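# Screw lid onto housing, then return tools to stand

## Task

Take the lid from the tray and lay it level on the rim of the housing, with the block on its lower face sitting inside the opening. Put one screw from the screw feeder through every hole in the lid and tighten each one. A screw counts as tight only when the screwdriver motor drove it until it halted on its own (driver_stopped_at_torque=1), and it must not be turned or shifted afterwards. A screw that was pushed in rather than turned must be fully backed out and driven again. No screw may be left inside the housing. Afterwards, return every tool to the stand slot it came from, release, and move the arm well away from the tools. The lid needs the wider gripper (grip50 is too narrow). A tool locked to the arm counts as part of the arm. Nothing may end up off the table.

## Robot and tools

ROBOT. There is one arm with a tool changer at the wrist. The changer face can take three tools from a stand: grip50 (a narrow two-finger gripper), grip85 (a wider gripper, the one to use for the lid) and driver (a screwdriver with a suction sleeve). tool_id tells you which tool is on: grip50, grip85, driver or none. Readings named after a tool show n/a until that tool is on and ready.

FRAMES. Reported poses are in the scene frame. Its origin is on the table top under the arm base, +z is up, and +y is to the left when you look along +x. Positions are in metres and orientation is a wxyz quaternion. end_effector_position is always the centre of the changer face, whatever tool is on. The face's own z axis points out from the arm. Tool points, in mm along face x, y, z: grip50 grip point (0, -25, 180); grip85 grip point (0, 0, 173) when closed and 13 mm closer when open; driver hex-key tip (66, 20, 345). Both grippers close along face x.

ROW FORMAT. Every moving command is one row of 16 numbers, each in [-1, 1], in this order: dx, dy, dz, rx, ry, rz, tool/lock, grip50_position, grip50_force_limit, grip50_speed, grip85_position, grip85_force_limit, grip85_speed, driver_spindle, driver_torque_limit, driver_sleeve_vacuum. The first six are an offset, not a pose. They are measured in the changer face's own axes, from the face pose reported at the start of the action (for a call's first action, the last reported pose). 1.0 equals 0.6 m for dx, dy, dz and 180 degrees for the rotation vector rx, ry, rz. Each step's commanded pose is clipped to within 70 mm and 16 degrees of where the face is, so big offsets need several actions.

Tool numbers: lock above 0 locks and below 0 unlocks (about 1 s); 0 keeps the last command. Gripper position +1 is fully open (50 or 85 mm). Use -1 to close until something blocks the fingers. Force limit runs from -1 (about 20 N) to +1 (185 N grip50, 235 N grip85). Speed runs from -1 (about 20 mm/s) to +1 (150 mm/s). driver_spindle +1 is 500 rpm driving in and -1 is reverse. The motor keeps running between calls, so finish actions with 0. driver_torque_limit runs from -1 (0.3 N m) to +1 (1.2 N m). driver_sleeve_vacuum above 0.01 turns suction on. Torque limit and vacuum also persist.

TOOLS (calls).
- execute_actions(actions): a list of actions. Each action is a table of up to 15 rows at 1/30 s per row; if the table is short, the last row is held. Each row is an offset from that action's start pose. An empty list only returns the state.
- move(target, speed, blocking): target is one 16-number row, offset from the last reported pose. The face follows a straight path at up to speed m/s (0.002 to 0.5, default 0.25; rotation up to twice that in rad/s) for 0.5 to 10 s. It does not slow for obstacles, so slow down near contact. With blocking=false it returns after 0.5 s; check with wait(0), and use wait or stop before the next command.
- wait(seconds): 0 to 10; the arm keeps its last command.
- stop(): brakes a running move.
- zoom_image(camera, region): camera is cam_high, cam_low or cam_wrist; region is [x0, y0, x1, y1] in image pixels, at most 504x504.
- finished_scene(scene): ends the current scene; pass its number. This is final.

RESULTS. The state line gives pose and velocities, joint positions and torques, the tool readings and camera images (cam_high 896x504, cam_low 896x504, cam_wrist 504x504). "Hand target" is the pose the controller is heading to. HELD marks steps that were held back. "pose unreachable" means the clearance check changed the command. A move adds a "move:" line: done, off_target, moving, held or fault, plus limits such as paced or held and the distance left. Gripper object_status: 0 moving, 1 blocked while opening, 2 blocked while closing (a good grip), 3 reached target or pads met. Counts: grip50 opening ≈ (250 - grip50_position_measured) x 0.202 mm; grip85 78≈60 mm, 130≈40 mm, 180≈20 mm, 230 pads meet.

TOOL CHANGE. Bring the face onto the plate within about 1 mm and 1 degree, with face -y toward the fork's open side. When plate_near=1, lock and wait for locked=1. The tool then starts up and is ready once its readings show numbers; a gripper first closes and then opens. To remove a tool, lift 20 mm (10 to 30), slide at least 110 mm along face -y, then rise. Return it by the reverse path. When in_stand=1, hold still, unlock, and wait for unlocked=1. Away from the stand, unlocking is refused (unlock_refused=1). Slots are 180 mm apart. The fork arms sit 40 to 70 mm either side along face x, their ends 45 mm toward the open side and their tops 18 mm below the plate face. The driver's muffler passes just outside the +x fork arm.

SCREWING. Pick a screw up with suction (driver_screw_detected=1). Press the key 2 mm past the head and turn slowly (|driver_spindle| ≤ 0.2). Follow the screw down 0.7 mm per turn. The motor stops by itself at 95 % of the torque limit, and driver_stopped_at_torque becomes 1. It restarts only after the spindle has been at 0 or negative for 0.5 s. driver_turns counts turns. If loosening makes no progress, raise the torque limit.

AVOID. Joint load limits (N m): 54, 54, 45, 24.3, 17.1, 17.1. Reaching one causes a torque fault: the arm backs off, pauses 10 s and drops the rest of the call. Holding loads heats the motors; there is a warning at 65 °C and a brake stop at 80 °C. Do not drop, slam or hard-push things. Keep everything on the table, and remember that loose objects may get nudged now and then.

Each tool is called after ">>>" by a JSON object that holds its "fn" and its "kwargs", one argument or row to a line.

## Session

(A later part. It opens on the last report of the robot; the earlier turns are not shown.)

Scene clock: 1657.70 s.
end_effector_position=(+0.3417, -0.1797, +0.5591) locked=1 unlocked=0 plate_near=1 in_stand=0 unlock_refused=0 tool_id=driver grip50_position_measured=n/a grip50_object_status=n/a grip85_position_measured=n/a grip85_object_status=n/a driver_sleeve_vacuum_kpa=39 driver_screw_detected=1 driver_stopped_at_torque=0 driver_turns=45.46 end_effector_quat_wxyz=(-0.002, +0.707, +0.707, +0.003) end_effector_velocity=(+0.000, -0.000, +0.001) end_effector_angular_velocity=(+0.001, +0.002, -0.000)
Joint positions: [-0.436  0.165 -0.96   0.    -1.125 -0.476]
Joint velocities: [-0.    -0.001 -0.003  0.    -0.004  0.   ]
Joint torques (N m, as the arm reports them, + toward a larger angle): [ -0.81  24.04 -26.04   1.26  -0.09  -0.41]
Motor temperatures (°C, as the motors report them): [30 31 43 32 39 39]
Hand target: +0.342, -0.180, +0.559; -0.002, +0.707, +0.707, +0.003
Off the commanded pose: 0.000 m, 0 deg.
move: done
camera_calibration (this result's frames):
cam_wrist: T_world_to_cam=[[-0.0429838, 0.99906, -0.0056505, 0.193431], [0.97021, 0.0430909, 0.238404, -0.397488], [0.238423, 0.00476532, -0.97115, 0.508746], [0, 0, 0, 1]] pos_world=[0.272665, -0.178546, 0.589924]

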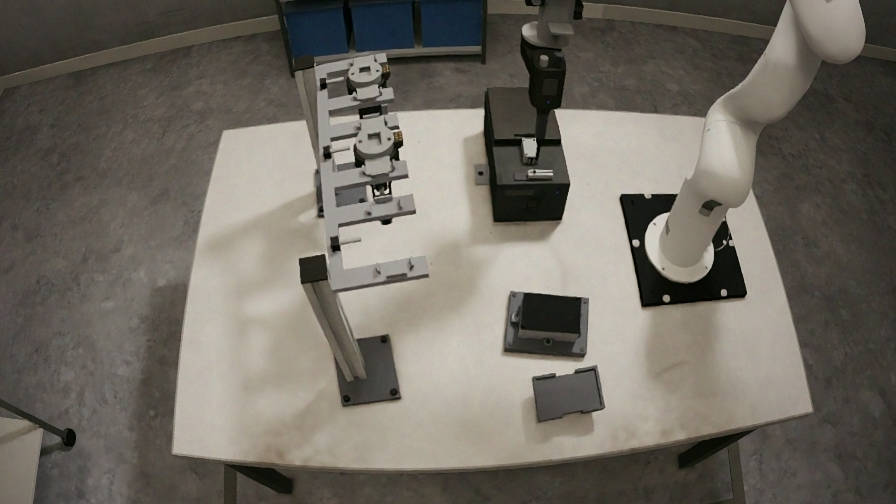

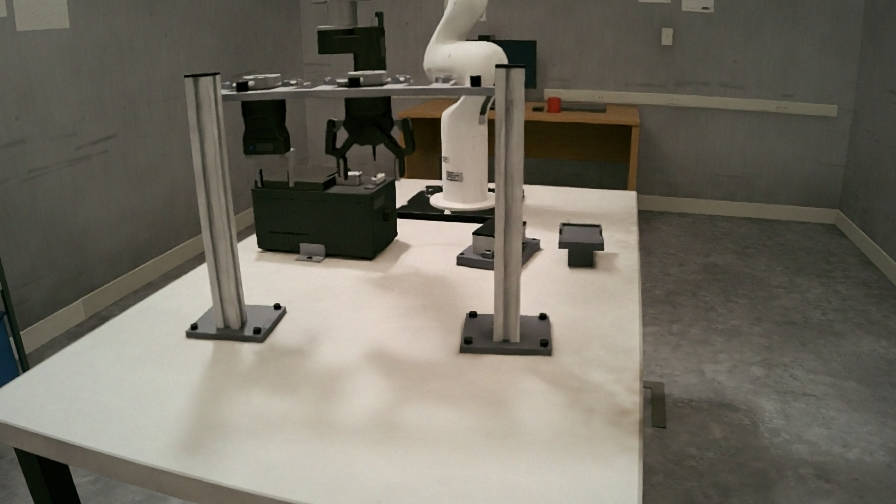

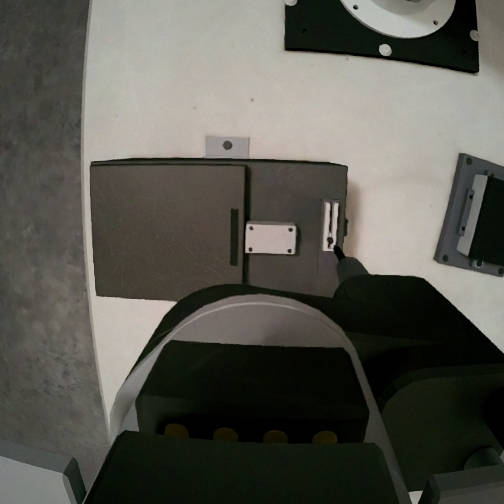

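>>> {"fn": "move", "kwargs": {
  "target": [0.4125,-0.1175,0.06,0,0,0,0,0,0,0,0,0,0,0,-0.3,1],
  "speed": 0.2
}}

>>> {"fn": "move", "kwargs": {
  "target": [0,0,0.12,0,0,0,0,0,0,0,0,0,0,0,-0.3,1],
  "speed": 0.12
}}

>>> {"fn": "zoom_image", "kwargs": {
  "camera": "cam_wrist",
  "region": [305,215,365,275]
}}

Scene clock: 1677.60 s.
end_effector_position=(+0.2715, +0.0681, +0.5246) locked=1 unlocked=0 plate_near=1 in_stand=0 unlock_refused=0 tool_id=driver grip50_position_measured=n/a grip50_object_status=n/a grip85_position_measured=n/a grip85_object_status=n/a driver_sleeve_vacuum_kpa=39 driver_screw_detected=1 driver_stopped_at_torque=0 driver_turns=45.46 end_effector_quat_wxyz=(-0.003, +0.707, +0.707, +0.003) end_effector_velocity=(-0.001, +0.001, -0.001) end_effector_angular_velocity=(-0.002, +0.003, -0.000)
Joint positions: [ 0.295  0.444 -0.673  0.002 -1.118  0.254]
Joint velocities: [ 0.005 -0.     0.001 -0.001 -0.002  0.006]
Joint torques (N m, as the arm reports them, + toward a larger angle): [ -1.07   8.41 -26.56   1.02   0.66  -0.14]
Motor temperatures (°C, as the motors report them): [30 31 43 32 39 39]
Hand target: +0.271, +0.068, +0.525; -0.003, +0.707, +0.707, +0.003
Off the commanded pose: 0.000 m, 0 deg.
move: done
camera_calibration (this result's frames):
cam_wrist: T_world_to_cam=[[-0.0427442, 0.999076, -0.00449152, -0.0579331], [0.970434, 0.0425869, 0.237578, -0.331434], [0.23755, 0.00579637, -0.971358, 0.491039], [0, 0, 0, 1]] pos_world=[0.202512, 0.0691481, 0.555456]

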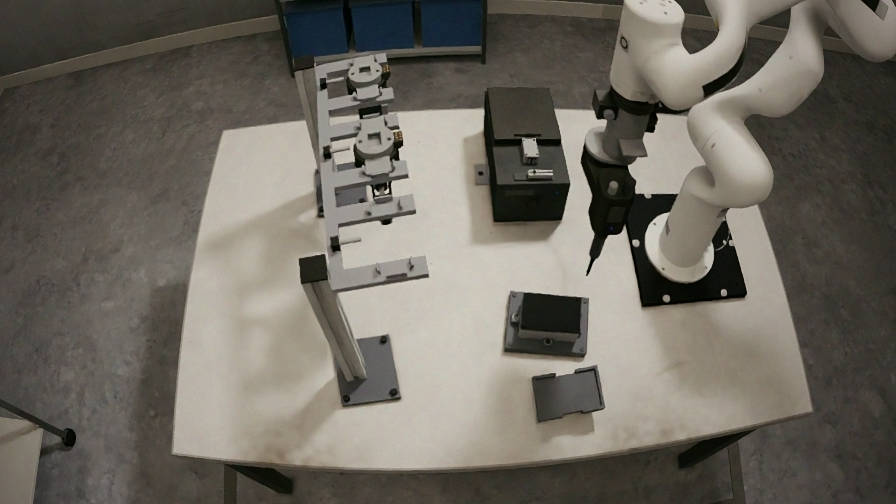

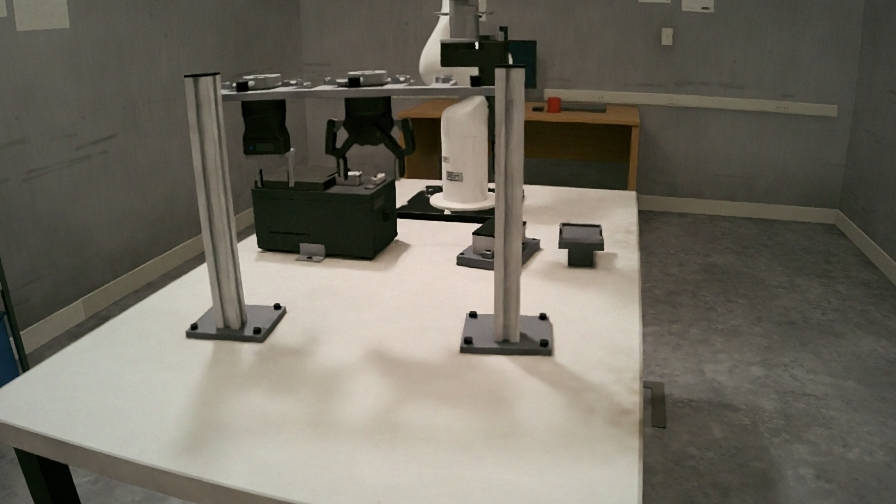

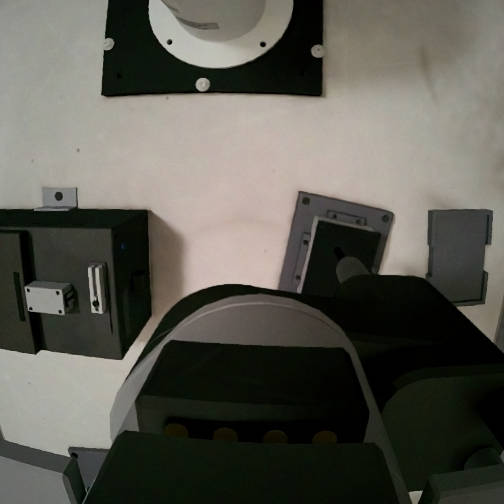

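Scene clock: 1678.60 s.
end_effector_position=(+0.2716, +0.0685, +0.4529) locked=1 unlocked=0 plate_near=1 in_stand=0 unlock_refused=0 tool_id=driver grip50_position_measured=n/a grip50_object_status=n/a grip85_position_measured=n/a grip85_object_status=n/a driver_sleeve_vacuum_kpa=39 driver_screw_detected=1 driver_stopped_at_torque=0 driver_turns=45.46 end_effector_quat_wxyz=(-0.002, +0.707, +0.707, +0.003) end_effector_velocity=(-0.000, -0.000, -0.002) end_effector_angular_velocity=(-0.001, +0.001, +0.001)
Joint positions: [ 0.295  0.398 -0.54   0.002 -0.938  0.254]
Joint velocities: [-0.    -0.002  0.003 -0.     0.003 -0.001]
Joint torques (N m, as the arm reports them, + toward a larger angle): [ -1.51   9.21 -26.52   0.36   0.61  -0.32]
Motor temperatures (°C, as the motors report them): [30 31 43 32 39 39]
Hand target: +0.272, +0.068, +0.453; -0.003, +0.707, +0.707, +0.003
Off the commanded pose: 0.000 m, 0 deg.
move: done
camera_calibration (this result's frames):
cam_wrist: T_world_to_cam=[[-0.0424613, 0.999088, -0.00450743, -0.0587383], [0.970301, 0.0423124, 0.23817, -0.314687], [0.238144, 0.00573946, -0.971213, 0.421168], [0, 0, 0, 1]] pos_world=[0.202549, 0.0695826, 0.483729]

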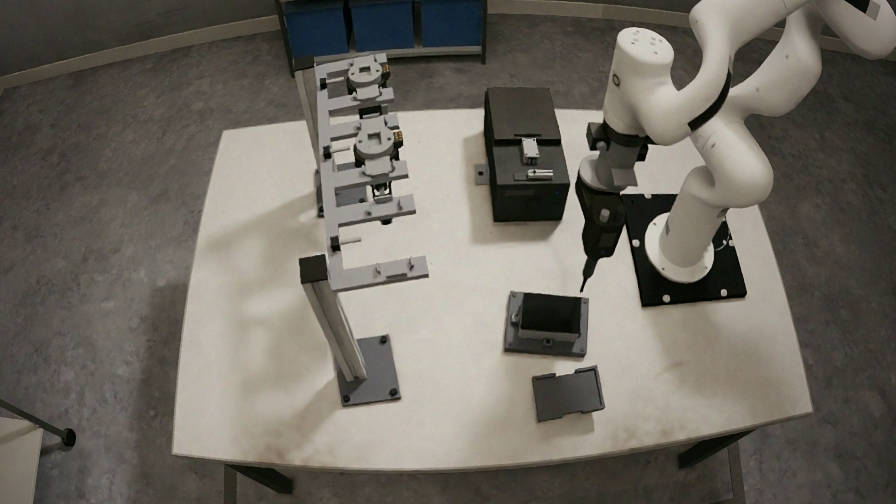

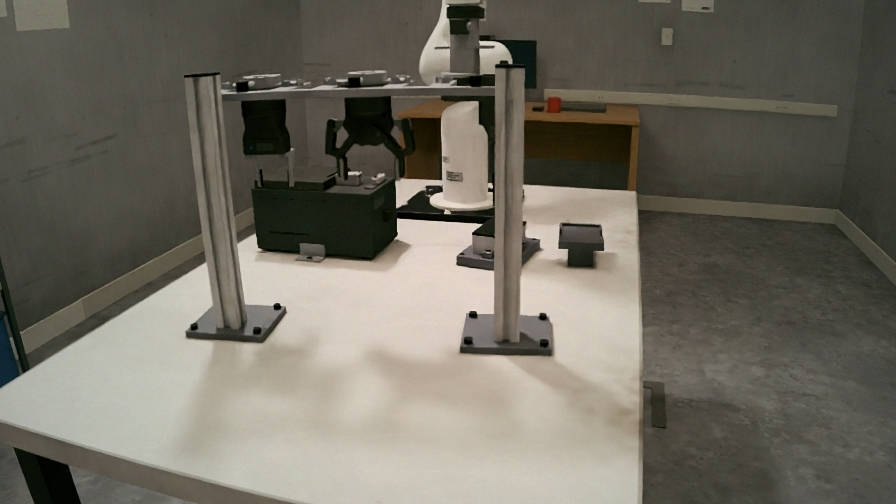

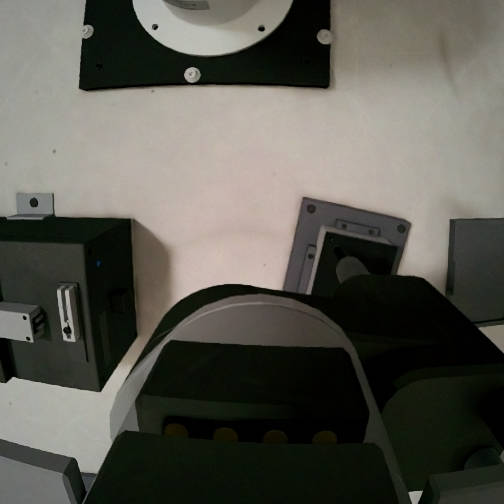

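Region (305, 215, 365, 275) of cam_wrist's 504x504 image, scaled by 8.400, with more detail than that image has.

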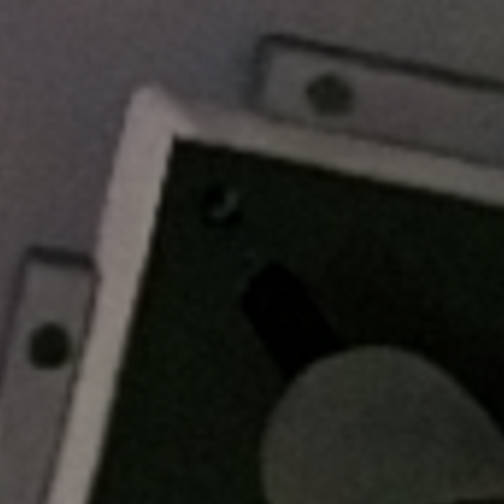

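>>> {"fn": "zoom_image", "kwargs": {
  "camera": "cam_wrist",
  "region": [320,228,344,252]
}}

Region (320, 228, 344, 252) of cam_wrist's 504x504 image, scaled by 21.000, with more detail than that image has.

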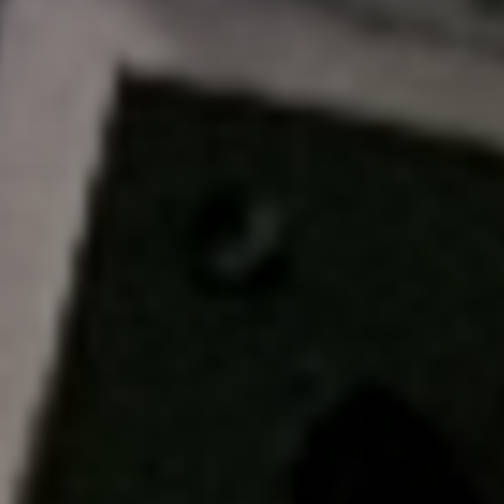

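>>> {"fn": "move", "kwargs": {
  "target": [0.0015,-0.0017,0.025,0,0,0,0,0,0,0,0,0,0,0,-0.3,1],
  "speed": 0.04
}}

>>> {"fn": "zoom_image", "kwargs": {
  "camera": "cam_wrist",
  "region": [320,230,350,260]
}}

Scene clock: 1691.47 s.
end_effector_position=(+0.2706, +0.0695, +0.4380) locked=1 unlocked=0 plate_near=1 in_stand=0 unlock_refused=0 tool_id=driver grip50_position_measured=n/a grip50_object_status=n/a grip85_position_measured=n/a grip85_object_status=n/a driver_sleeve_vacuum_kpa=39 driver_screw_detected=1 driver_stopped_at_torque=0 driver_turns=45.46 end_effector_quat_wxyz=(-0.002, +0.707, +0.707, +0.003) end_effector_velocity=(-0.000, +0.000, -0.000) end_effector_angular_velocity=(+0.000, +0.000, -0.000)
Joint positions: [ 0.299  0.385 -0.514  0.002 -0.899  0.258]
Joint velocities: [ 0.    -0.     0.001  0.     0.001  0.001]
Joint torques (N m, as the arm reports them, + toward a larger angle): [ -3.01   9.3  -26.03   0.9    0.58  -0.24]
Motor temperatures (°C, as the motors report them): [30 31 43 32 39 39]
Hand target: +0.271, +0.069, +0.438; -0.002, +0.707, +0.707, +0.003
Off the commanded pose: 0.000 m, 0 deg.
move: done
camera_calibration (this result's frames):
cam_wrist: T_world_to_cam=[[-0.042404, 0.99909, -0.00451377, -0.0598455], [0.970276, 0.0422576, 0.238282, -0.310261], [0.238256, 0.00572451, -0.971186, 0.4069], [0, 0, 0, 1]] pos_world=[0.201555, 0.0705726, 0.468835]

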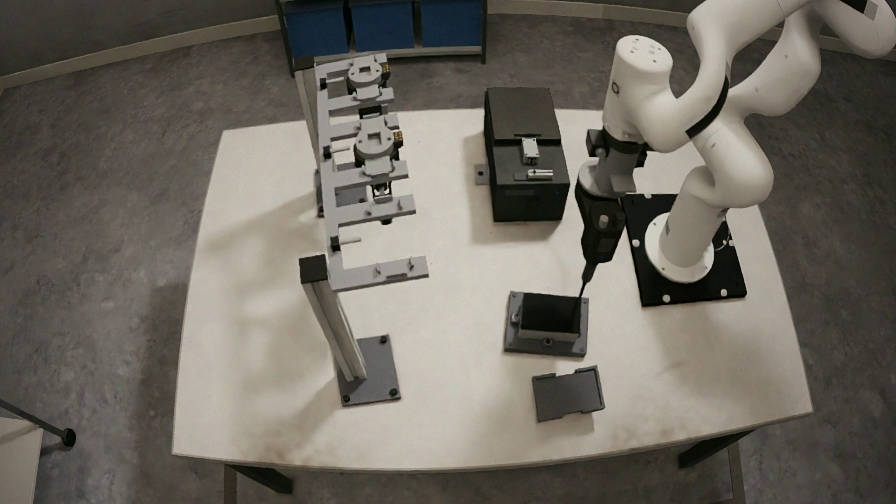

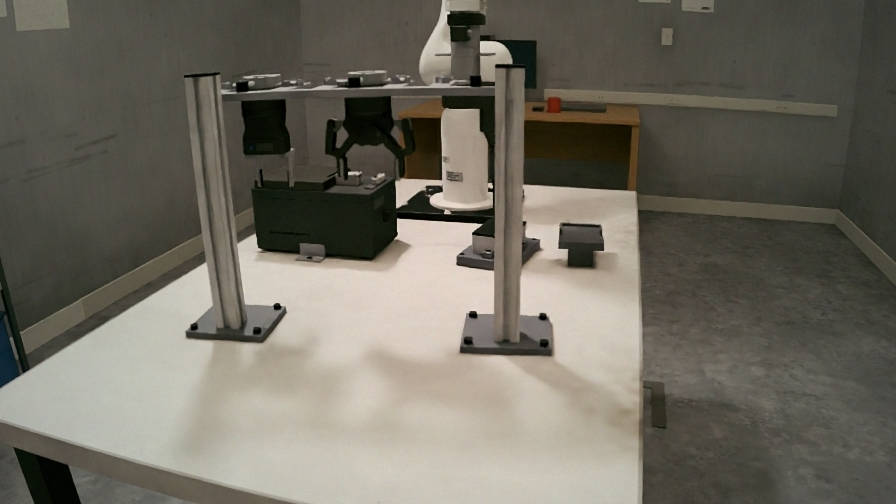

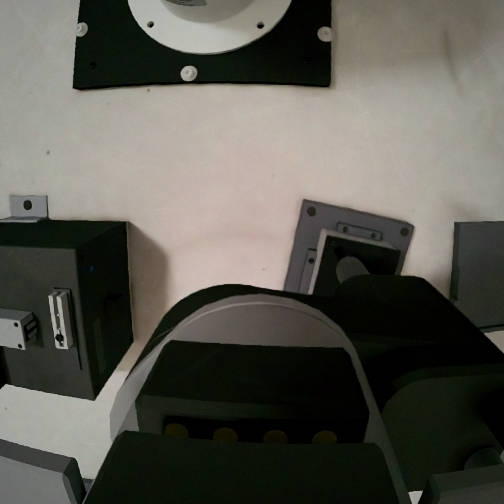

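Region (320, 230, 350, 260) of cam_wrist's 504x504 image, scaled by 16.800, with more detail than that image has.

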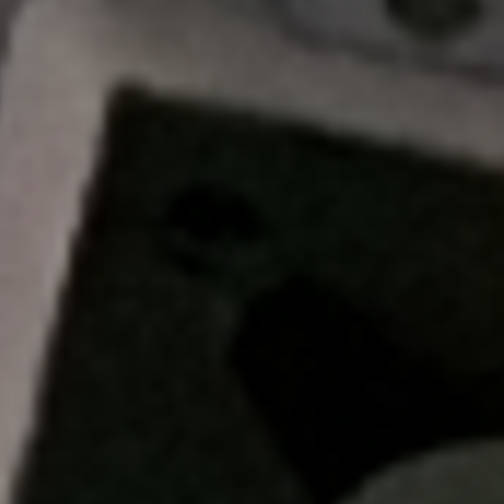

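>>> {"fn": "execute_actions", "kwargs": {
  "actions": [
    [[0,0,0.018,0,0,0,0,0,0,0,0,0,0,0,-0.3,1]],
    [[0,0,0.010,0,0,0,0,0,0,0,0,0,0,0,-0.3,1]]
  ]
}}

Scene clock: 1698.60 s.
end_effector_position=(+0.2707, +0.0696, +0.4214) locked=1 unlocked=0 plate_near=1 in_stand=0 unlock_refused=0 tool_id=driver grip50_position_measured=n/a grip50_object_status=n/a grip85_position_measured=n/a grip85_object_status=n/a driver_sleeve_vacuum_kpa=36 driver_screw_detected=1 driver_stopped_at_torque=0 driver_turns=45.46 end_effector_quat_wxyz=(-0.002, +0.707, +0.707, +0.003) end_effector_velocity=(+0.000, +0.000, -0.000) end_effector_angular_velocity=(+0.000, -0.001, +0.001)
Joint positions: [ 0.299  0.365 -0.488  0.002 -0.853  0.258]
Joint velocities: [ 0.001 -0.001  0.    -0.     0.002  0.   ]
Joint torques (N m, as the arm reports them, + toward a larger angle): [ -1.83  10.56 -25.74   0.45   0.56  -0.32]
Motor temperatures (°C, as the motors report them): [30 31 43 32 39 39]
Hand target: +0.271, +0.070, +0.421; -0.002, +0.707, +0.707, +0.003
Off the commanded pose: 0.000 m, 0 deg.
Step readings (end_effector_position; steps 1 to 15: 1st action; 16 to 30: 2nd action):
0: (+0.2706, +0.0695, +0.4379)
1: (+0.2706, +0.0695, +0.4379)
2: (+0.2707, +0.0695, +0.4371)
4: (+0.2708, +0.0695, +0.4321)
8: (+0.2703, +0.0694, +0.4274)
15: (+0.2707, +0.0695, +0.4273)
16: (+0.2706, +0.0695, +0.4273)
17: (+0.2707, +0.0695, +0.4267)
19: (+0.2707, +0.0696, +0.4239)
23: (+0.2705, +0.0695, +0.4215)
30: end_effector_position above
camera_calibration (this result's frames):
cam_wrist: T_world_to_cam=[[-0.0423364, 0.999093, -0.00450522, -0.0600455], [0.970214, 0.0421883, 0.238547, -0.306439], [0.23852, 0.00572817, -0.971121, 0.390602], [0, 0, 0, 1]] pos_world=[0.201603, 0.0706817, 0.452151]

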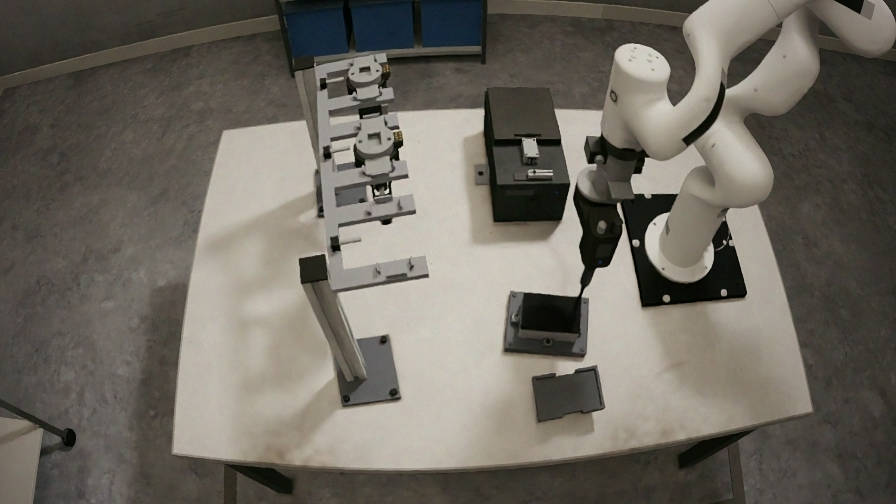

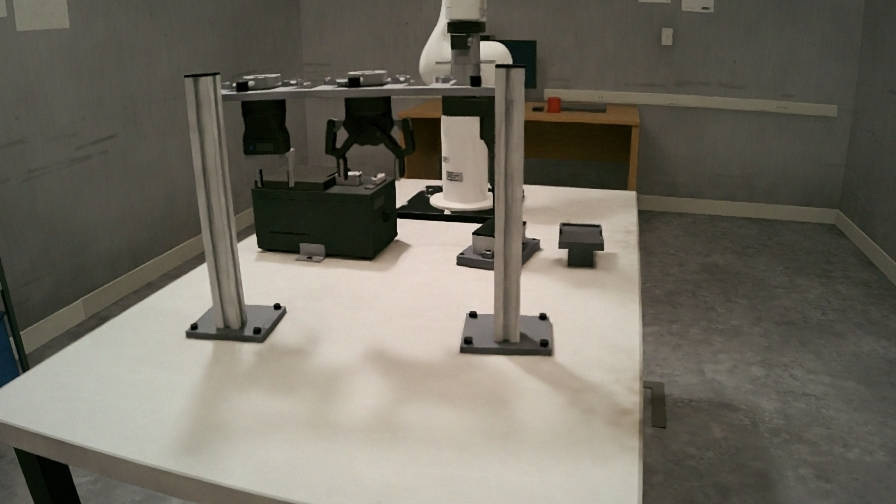

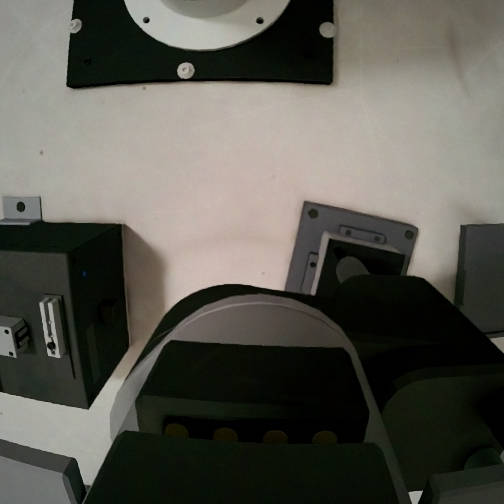

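>>> {"fn": "execute_actions", "kwargs": {
  "actions": [
    [[0,0,0.003,0,0,0,0,0,0,0,0,0,0,0,-0.3,1]]
  ]
}}

>>> {"fn": "zoom_image", "kwargs": {
  "camera": "cam_wrist",
  "region": [320,230,350,260]
}}

Scene clock: 1707.70 s.
end_effector_position=(+0.2707, +0.0696, +0.4196) locked=1 unlocked=0 plate_near=1 in_stand=0 unlock_refused=0 tool_id=driver grip50_position_measured=n/a grip50_object_status=n/a grip85_position_measured=n/a grip85_object_status=n/a driver_sleeve_vacuum_kpa=35 driver_screw_detected=1 driver_stopped_at_torque=0 driver_turns=45.46 end_effector_quat_wxyz=(-0.002, +0.707, +0.707, +0.003) end_effector_velocity=(+0.000, -0.000, -0.000) end_effector_angular_velocity=(+0.000, -0.002, -0.000)
Joint positions: [ 0.299  0.363 -0.485  0.002 -0.848  0.258]
Joint velocities: [-0.     0.     0.    -0.001  0.002  0.001]
Joint torques (N m, as the arm reports them, + toward a larger angle): [ -1.57   8.81 -25.34   0.8    0.58  -0.31]
Motor temperatures (°C, as the motors report them): [30 31 43 32 39 39]
Hand target: +0.271, +0.070, +0.420; -0.002, +0.707, +0.707, +0.003
Off the commanded pose: 0.000 m, 0 deg.
Step readings (end_effector_position):
0: (+0.2707, +0.0696, +0.4213)
1: (+0.2707, +0.0696, +0.4213)
2: (+0.2707, +0.0696, +0.4211)
4: (+0.2707, +0.0696, +0.4202)
8: (+0.2706, +0.0696, +0.4196)
15: end_effector_position above
camera_calibration (this result's frames):
cam_wrist: T_world_to_cam=[[-0.0423315, 0.999093, -0.00450919, -0.0600636], [0.970212, 0.0421845, 0.238555, -0.306018], [0.238529, 0.00572353, -0.971119, 0.388861], [0, 0, 0, 1]] pos_world=[0.201605, 0.0706927, 0.450361]

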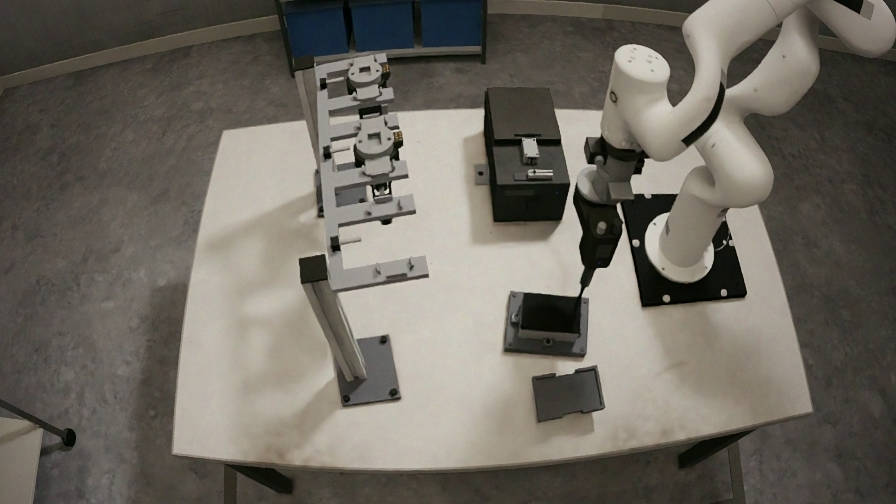

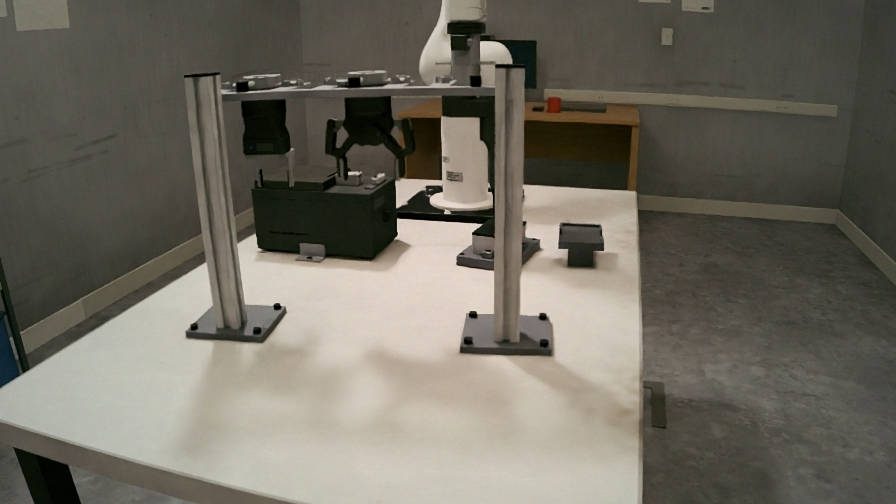

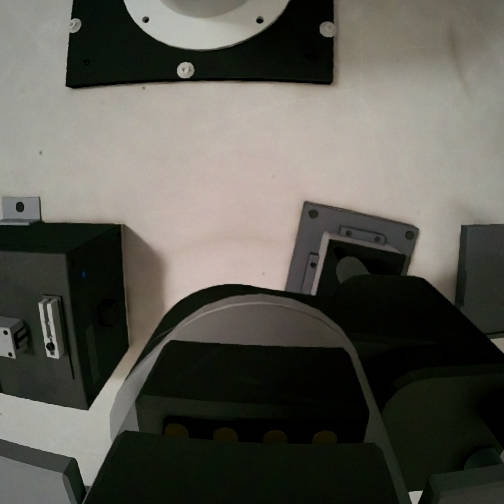

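Region (320, 230, 350, 260) of cam_wrist's 504x504 image, scaled by 16.800, with more detail than that image has.

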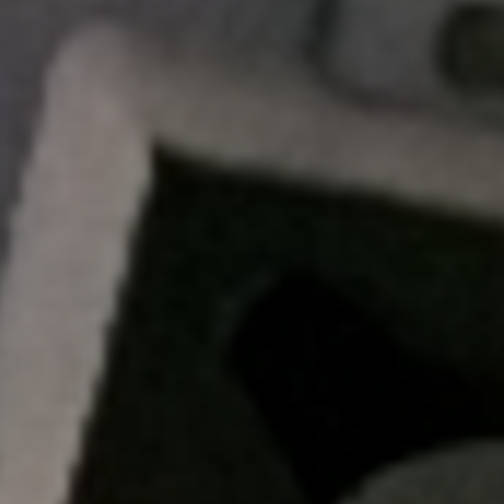

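>>> {"fn": "zoom_image", "kwargs": {
  "camera": "cam_high",
  "region": [550,260,610,320]
}}

>>> {"fn": "zoom_image", "kwargs": {
  "camera": "cam_low",
  "region": [450,190,550,270]
}}

Region (550, 260, 610, 320) of cam_high's 896x504 image, scaled by 8.400, with more detail than that image has.

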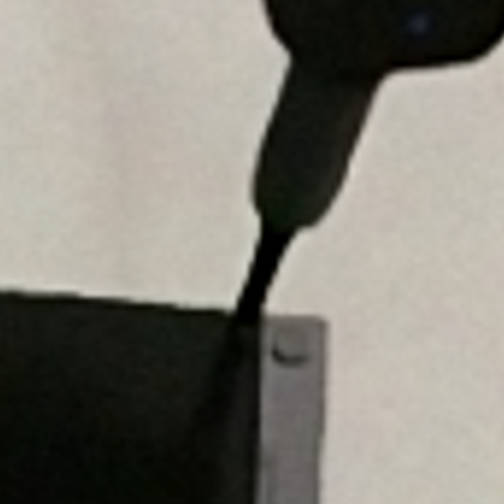

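Region (450, 190, 550, 270) of cam_low's 896x504 image, scaled by 5.040, with more detail than that image has; it fills the top 403 rows of this view, and the rest is white.

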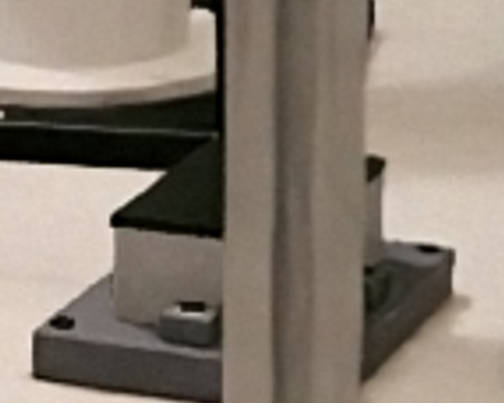

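>>> {"fn": "execute_actions", "kwargs": {
  "actions": [
    [[0,0,-0.0065,0,0,0,0,0,0,0,0,0,0,0,-0.3,1]]
  ]
}}

Scene clock: 1731.77 s.
end_effector_position=(+0.2707, +0.0695, +0.4234) locked=1 unlocked=0 plate_near=1 in_stand=0 unlock_refused=0 tool_id=driver grip50_position_measured=n/a grip50_object_status=n/a grip85_position_measured=n/a grip85_object_status=n/a driver_sleeve_vacuum_kpa=37 driver_screw_detected=1 driver_stopped_at_torque=0 driver_turns=45.46 end_effector_quat_wxyz=(-0.002, +0.707, +0.707, +0.003) end_effector_velocity=(-0.000, +0.000, +0.000) end_effector_angular_velocity=(-0.000, +0.000, +0.002)
Joint positions: [ 0.299  0.368 -0.491  0.002 -0.858  0.258]
Joint velocities: [ 0.001  0.     0.    -0.    -0.    -0.   ]
Joint torques (N m, as the arm reports them, + toward a larger angle): [ -2.09  10.98 -25.49   0.53   0.61  -0.3 ]
Motor temperatures (°C, as the motors report them): [30 31 43 32 39 39]
Hand target: +0.271, +0.070, +0.423; -0.002, +0.707, +0.707, +0.003
Off the commanded pose: 0.000 m, 0 deg.
Step readings (end_effector_position):
0: (+0.2707, +0.0696, +0.4196)
1: (+0.2707, +0.0696, +0.4196)
2: (+0.2706, +0.0695, +0.4200)
4: (+0.2706, +0.0695, +0.4219)
8: (+0.2707, +0.0696, +0.4234)
15: end_effector_position above
camera_calibration (this result's frames):
cam_wrist: T_world_to_cam=[[-0.0423463, 0.999093, -0.00450651, -0.0600201], [0.970224, 0.0421985, 0.238505, -0.306911], [0.238479, 0.00572747, -0.971131, 0.392641], [0, 0, 0, 1]] pos_world=[0.201594, 0.070668, 0.454235]

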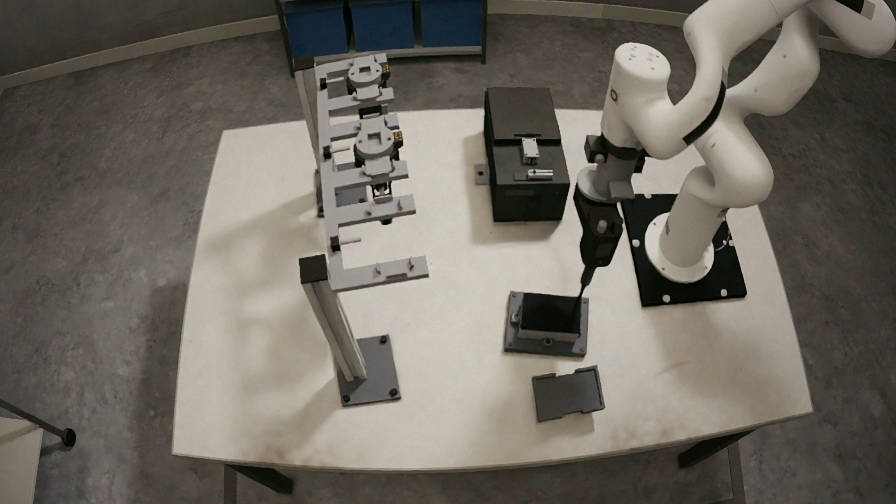

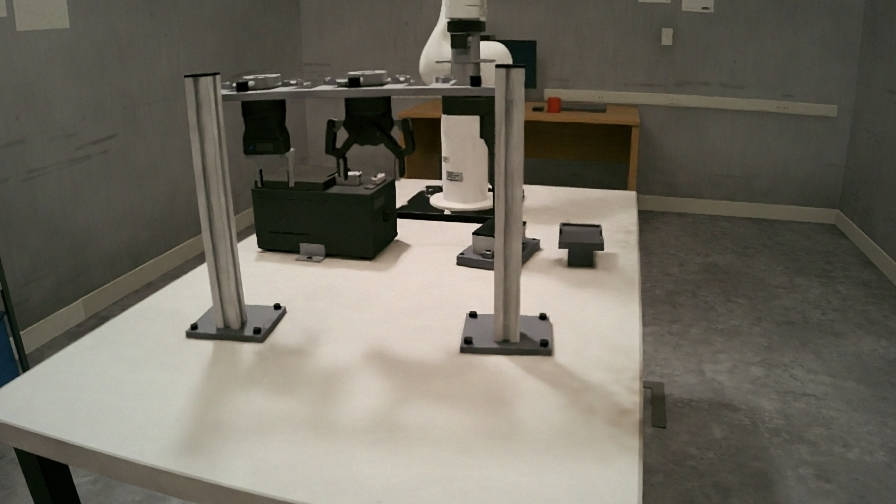

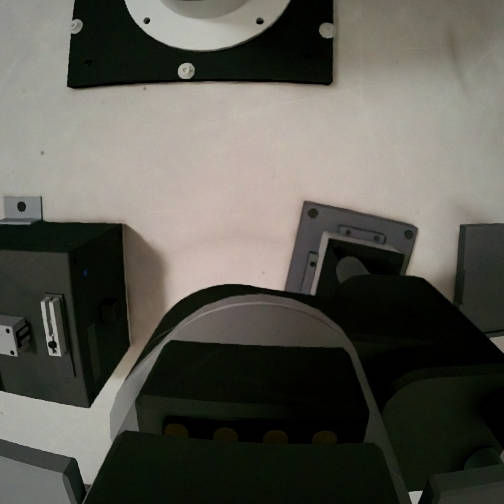

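>>> {"fn": "execute_actions", "kwargs": {
  "actions": [
    [[0.0008,0,0.0033,0,0,0,0,0,0,0,0,0,0,0,-0.3,1]]
  ]
}}

Scene clock: 1739.37 s.
end_effector_position=(+0.2707, +0.0700, +0.4215) locked=1 unlocked=0 plate_near=1 in_stand=0 unlock_refused=0 tool_id=driver grip50_position_measured=n/a grip50_object_status=n/a grip85_position_measured=n/a grip85_object_status=n/a driver_sleeve_vacuum_kpa=29 driver_screw_detected=0 driver_stopped_at_torque=0 driver_turns=45.46 end_effector_quat_wxyz=(-0.002, +0.707, +0.707, +0.003) end_effector_velocity=(-0.000, +0.000, -0.000) end_effector_angular_velocity=(-0.000, +0.001, +0.002)
Joint positions: [ 0.3    0.365 -0.488  0.002 -0.853  0.26 ]
Joint velocities: [ 0.001  0.     0.001  0.    -0.    -0.001]
Joint torques (N m, as the arm reports them, + toward a larger angle): [ -1.32  10.41 -25.25   1.03   0.52  -0.27]
Motor temperatures (°C, as the motors report them): [30 31 43 32 39 39]
Hand target: +0.271, +0.070, +0.421; -0.002, +0.707, +0.707, +0.003
Off the commanded pose: 0.000 m, 0 deg.
Step readings (end_effector_position):
0: (+0.2707, +0.0695, +0.4235)
1: (+0.2707, +0.0695, +0.4235)
2: (+0.2707, +0.0696, +0.4232)
4: (+0.2707, +0.0699, +0.4223)
8: (+0.2707, +0.0700, +0.4215)
15: end_effector_position above
camera_calibration (this result's frames):
cam_wrist: T_world_to_cam=[[-0.0423369, 0.999093, -0.00451423, -0.0605158], [0.97022, 0.0421911, 0.238521, -0.306474], [0.238495, 0.00571845, -0.971127, 0.390726], [0, 0, 0, 1]] pos_world=[0.2016, 0.0711571, 0.452272]

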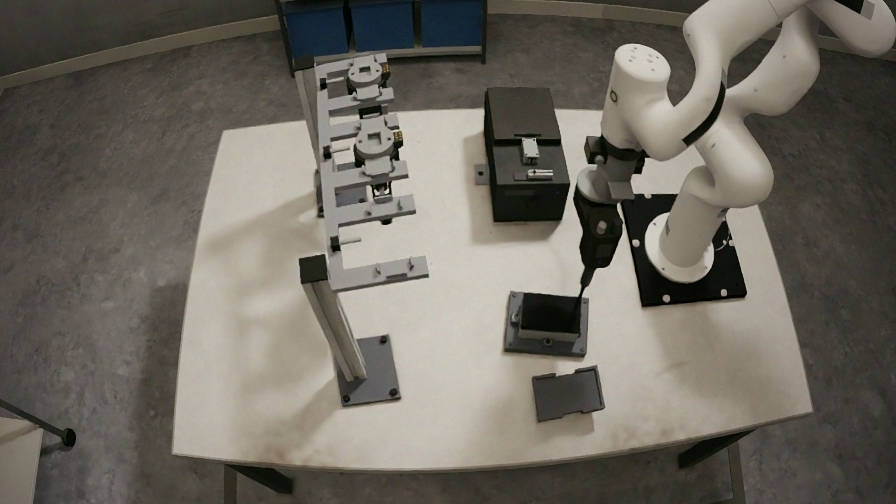

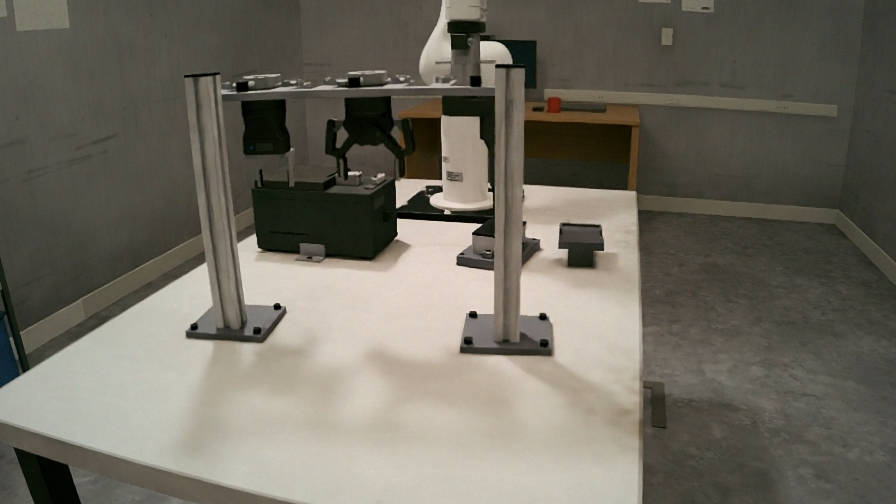

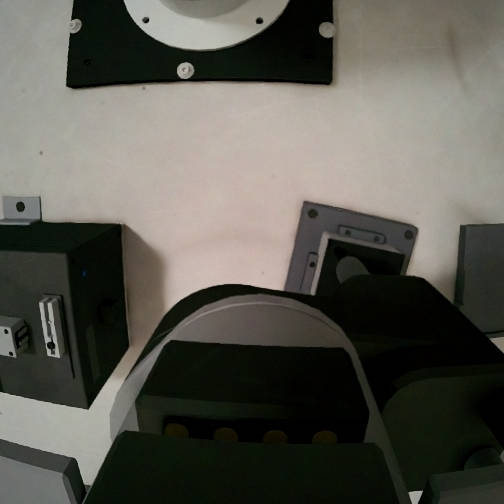

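>>> {"fn": "execute_actions", "kwargs": {
  "actions": [
    [[-0.0015,0,0,0,0,0,0,0,0,0,0,0,0,0,-0.3,1]]
  ]
}}

Scene clock: 1746.60 s.
end_effector_position=(+0.2707, +0.0691, +0.4215) locked=1 unlocked=0 plate_near=1 in_stand=0 unlock_refused=0 tool_id=driver grip50_position_measured=n/a grip50_object_status=n/a grip85_position_measured=n/a grip85_object_status=n/a driver_sleeve_vacuum_kpa=39 driver_screw_detected=1 driver_stopped_at_torque=0 driver_turns=45.46 end_effector_quat_wxyz=(-0.002, +0.707, +0.707, +0.003) end_effector_velocity=(-0.000, -0.000, +0.000) end_effector_angular_velocity=(-0.000, +0.001, -0.001)
Joint positions: [ 0.297  0.366 -0.488  0.002 -0.853  0.257]
Joint velocities: [-0.001  0.    -0.     0.    -0.002  0.   ]
Joint torques (N m, as the arm reports them, + toward a larger angle): [ -1.37  10.72 -25.36   0.39   0.61  -0.29]
Motor temperatures (°C, as the motors report them): [30 31 43 32 39 39]
Hand target: +0.271, +0.069, +0.421; -0.002, +0.707, +0.707, +0.003
Off the commanded pose: 0.000 m, 0 deg.
Step readings (end_effector_position):
0: (+0.2707, +0.0700, +0.4215)
1: (+0.2707, +0.0700, +0.4215)
2: (+0.2707, +0.0699, +0.4215)
4: (+0.2706, +0.0695, +0.4215)
8: (+0.2707, +0.0692, +0.4215)
15: end_effector_position above
camera_calibration (this result's frames):
cam_wrist: T_world_to_cam=[[-0.042339, 0.999093, -0.00450336, -0.059627], [0.970213, 0.0421904, 0.23855, -0.306449], [0.238524, 0.00573075, -0.97112, 0.390715], [0, 0, 0, 1]] pos_world=[0.201602, 0.070263, 0.452266]

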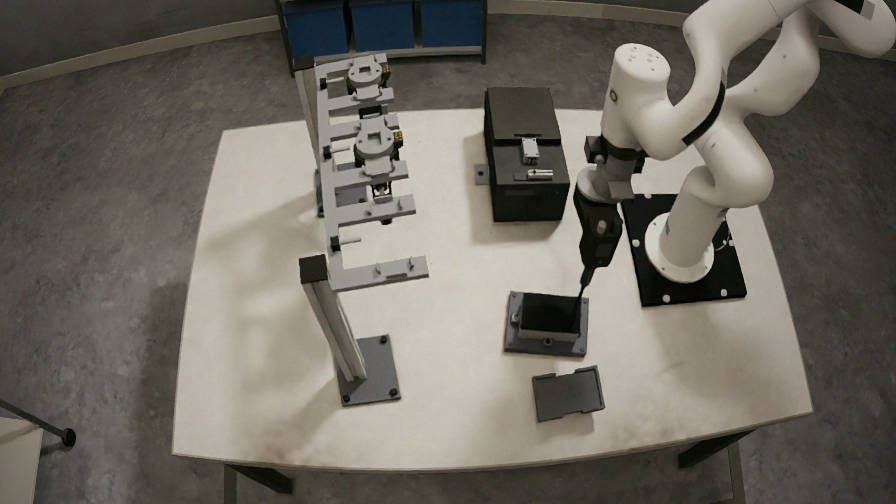

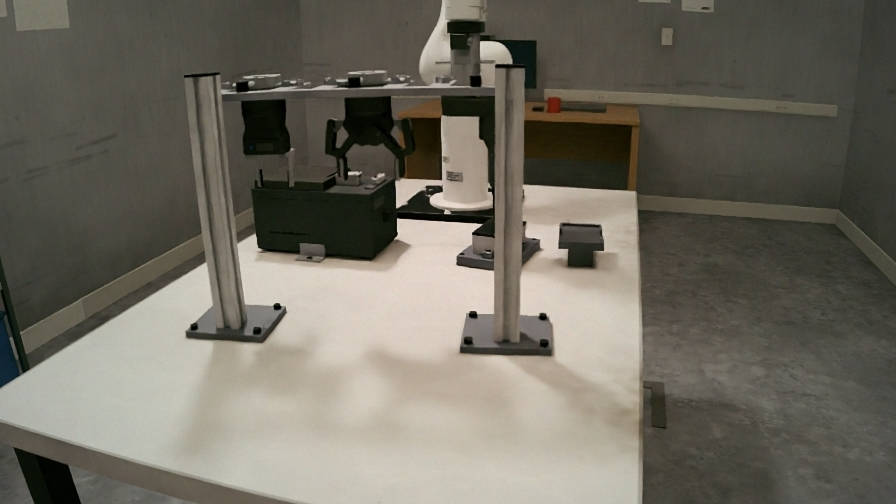

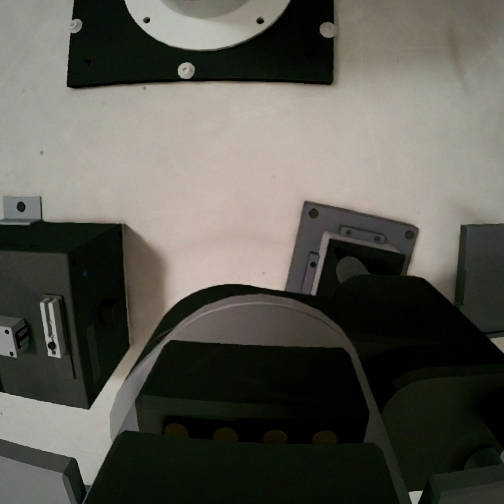

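>>> {"fn": "execute_actions", "kwargs": {
  "actions": [
    [[-0.0007,0,0.003,0,0,0,0,0,0,0,0,0,0,0,-0.3,1]]
  ]
}}

Scene clock: 1751.53 s.
end_effector_position=(+0.2707, +0.0687, +0.4197) locked=1 unlocked=0 plate_near=1 in_stand=0 unlock_refused=0 tool_id=driver grip50_position_measured=n/a grip50_object_status=n/a grip85_position_measured=n/a grip85_object_status=n/a driver_sleeve_vacuum_kpa=34 driver_screw_detected=1 driver_stopped_at_torque=0 driver_turns=45.46 end_effector_quat_wxyz=(-0.002, +0.707, +0.707, +0.003) end_effector_velocity=(-0.000, +0.000, -0.000) end_effector_angular_velocity=(+0.001, -0.000, +0.001)
Joint positions: [ 0.296  0.364 -0.485  0.002 -0.848  0.255]
Joint velocities: [ 0.001  0.001  0.001  0.001  0.    -0.   ]
Joint torques (N m, as the arm reports them, + toward a larger angle): [ -2.13   9.32 -25.51   0.53   0.55  -0.21]
Motor temperatures (°C, as the motors report them): [30 31 43 32 39 39]
Hand target: +0.271, +0.069, +0.420; -0.002, +0.707, +0.707, +0.003
Off the commanded pose: 0.000 m, 0 deg.
Step readings (end_effector_position):
0: (+0.2707, +0.0691, +0.4215)
1: (+0.2707, +0.0691, +0.4215)
2: (+0.2707, +0.0691, +0.4213)
4: (+0.2707, +0.0689, +0.4204)
8: (+0.2706, +0.0687, +0.4197)
15: end_effector_position above
camera_calibration (this result's frames):
cam_wrist: T_world_to_cam=[[-0.0423369, 0.999093, -0.00450717, -0.0592268], [0.970213, 0.0421893, 0.238551, -0.306005], [0.238525, 0.00572659, -0.97112, 0.388977], [0, 0, 0, 1]] pos_world=[0.201602, 0.0698557, 0.450474]

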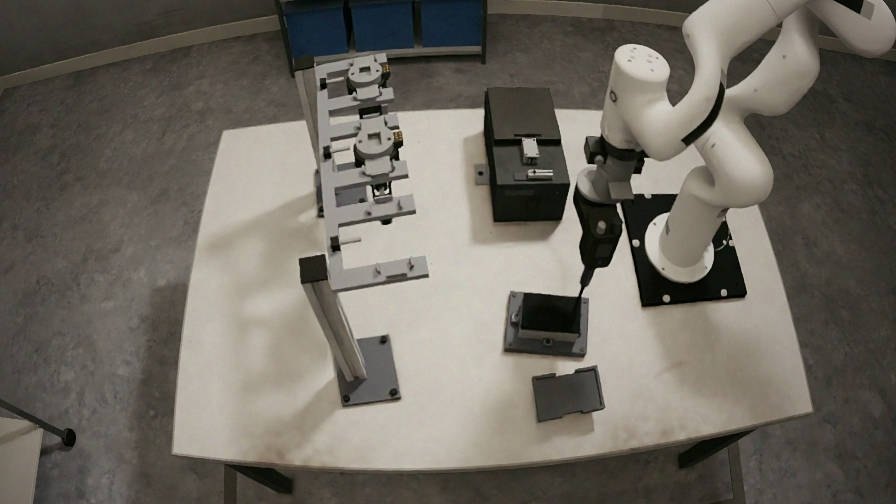

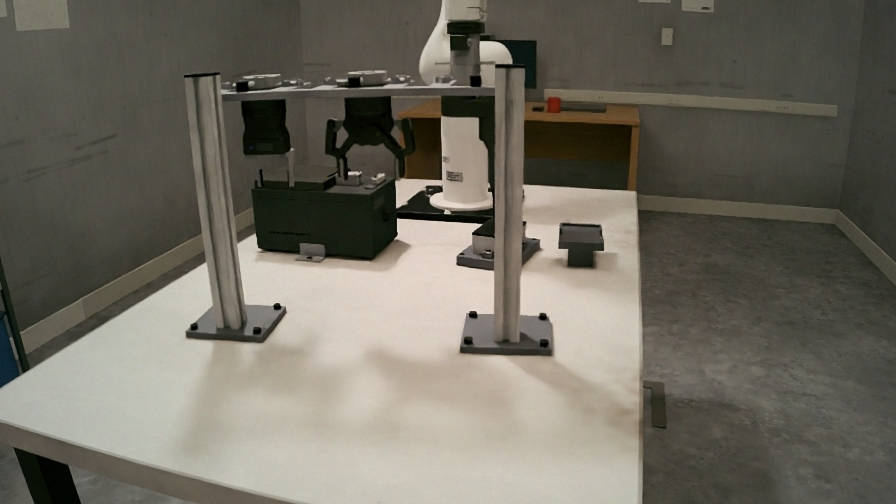

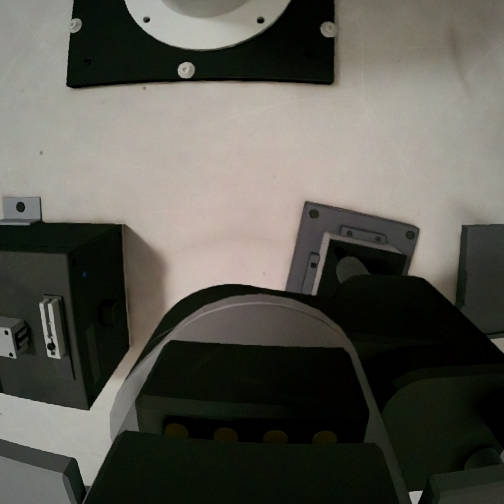

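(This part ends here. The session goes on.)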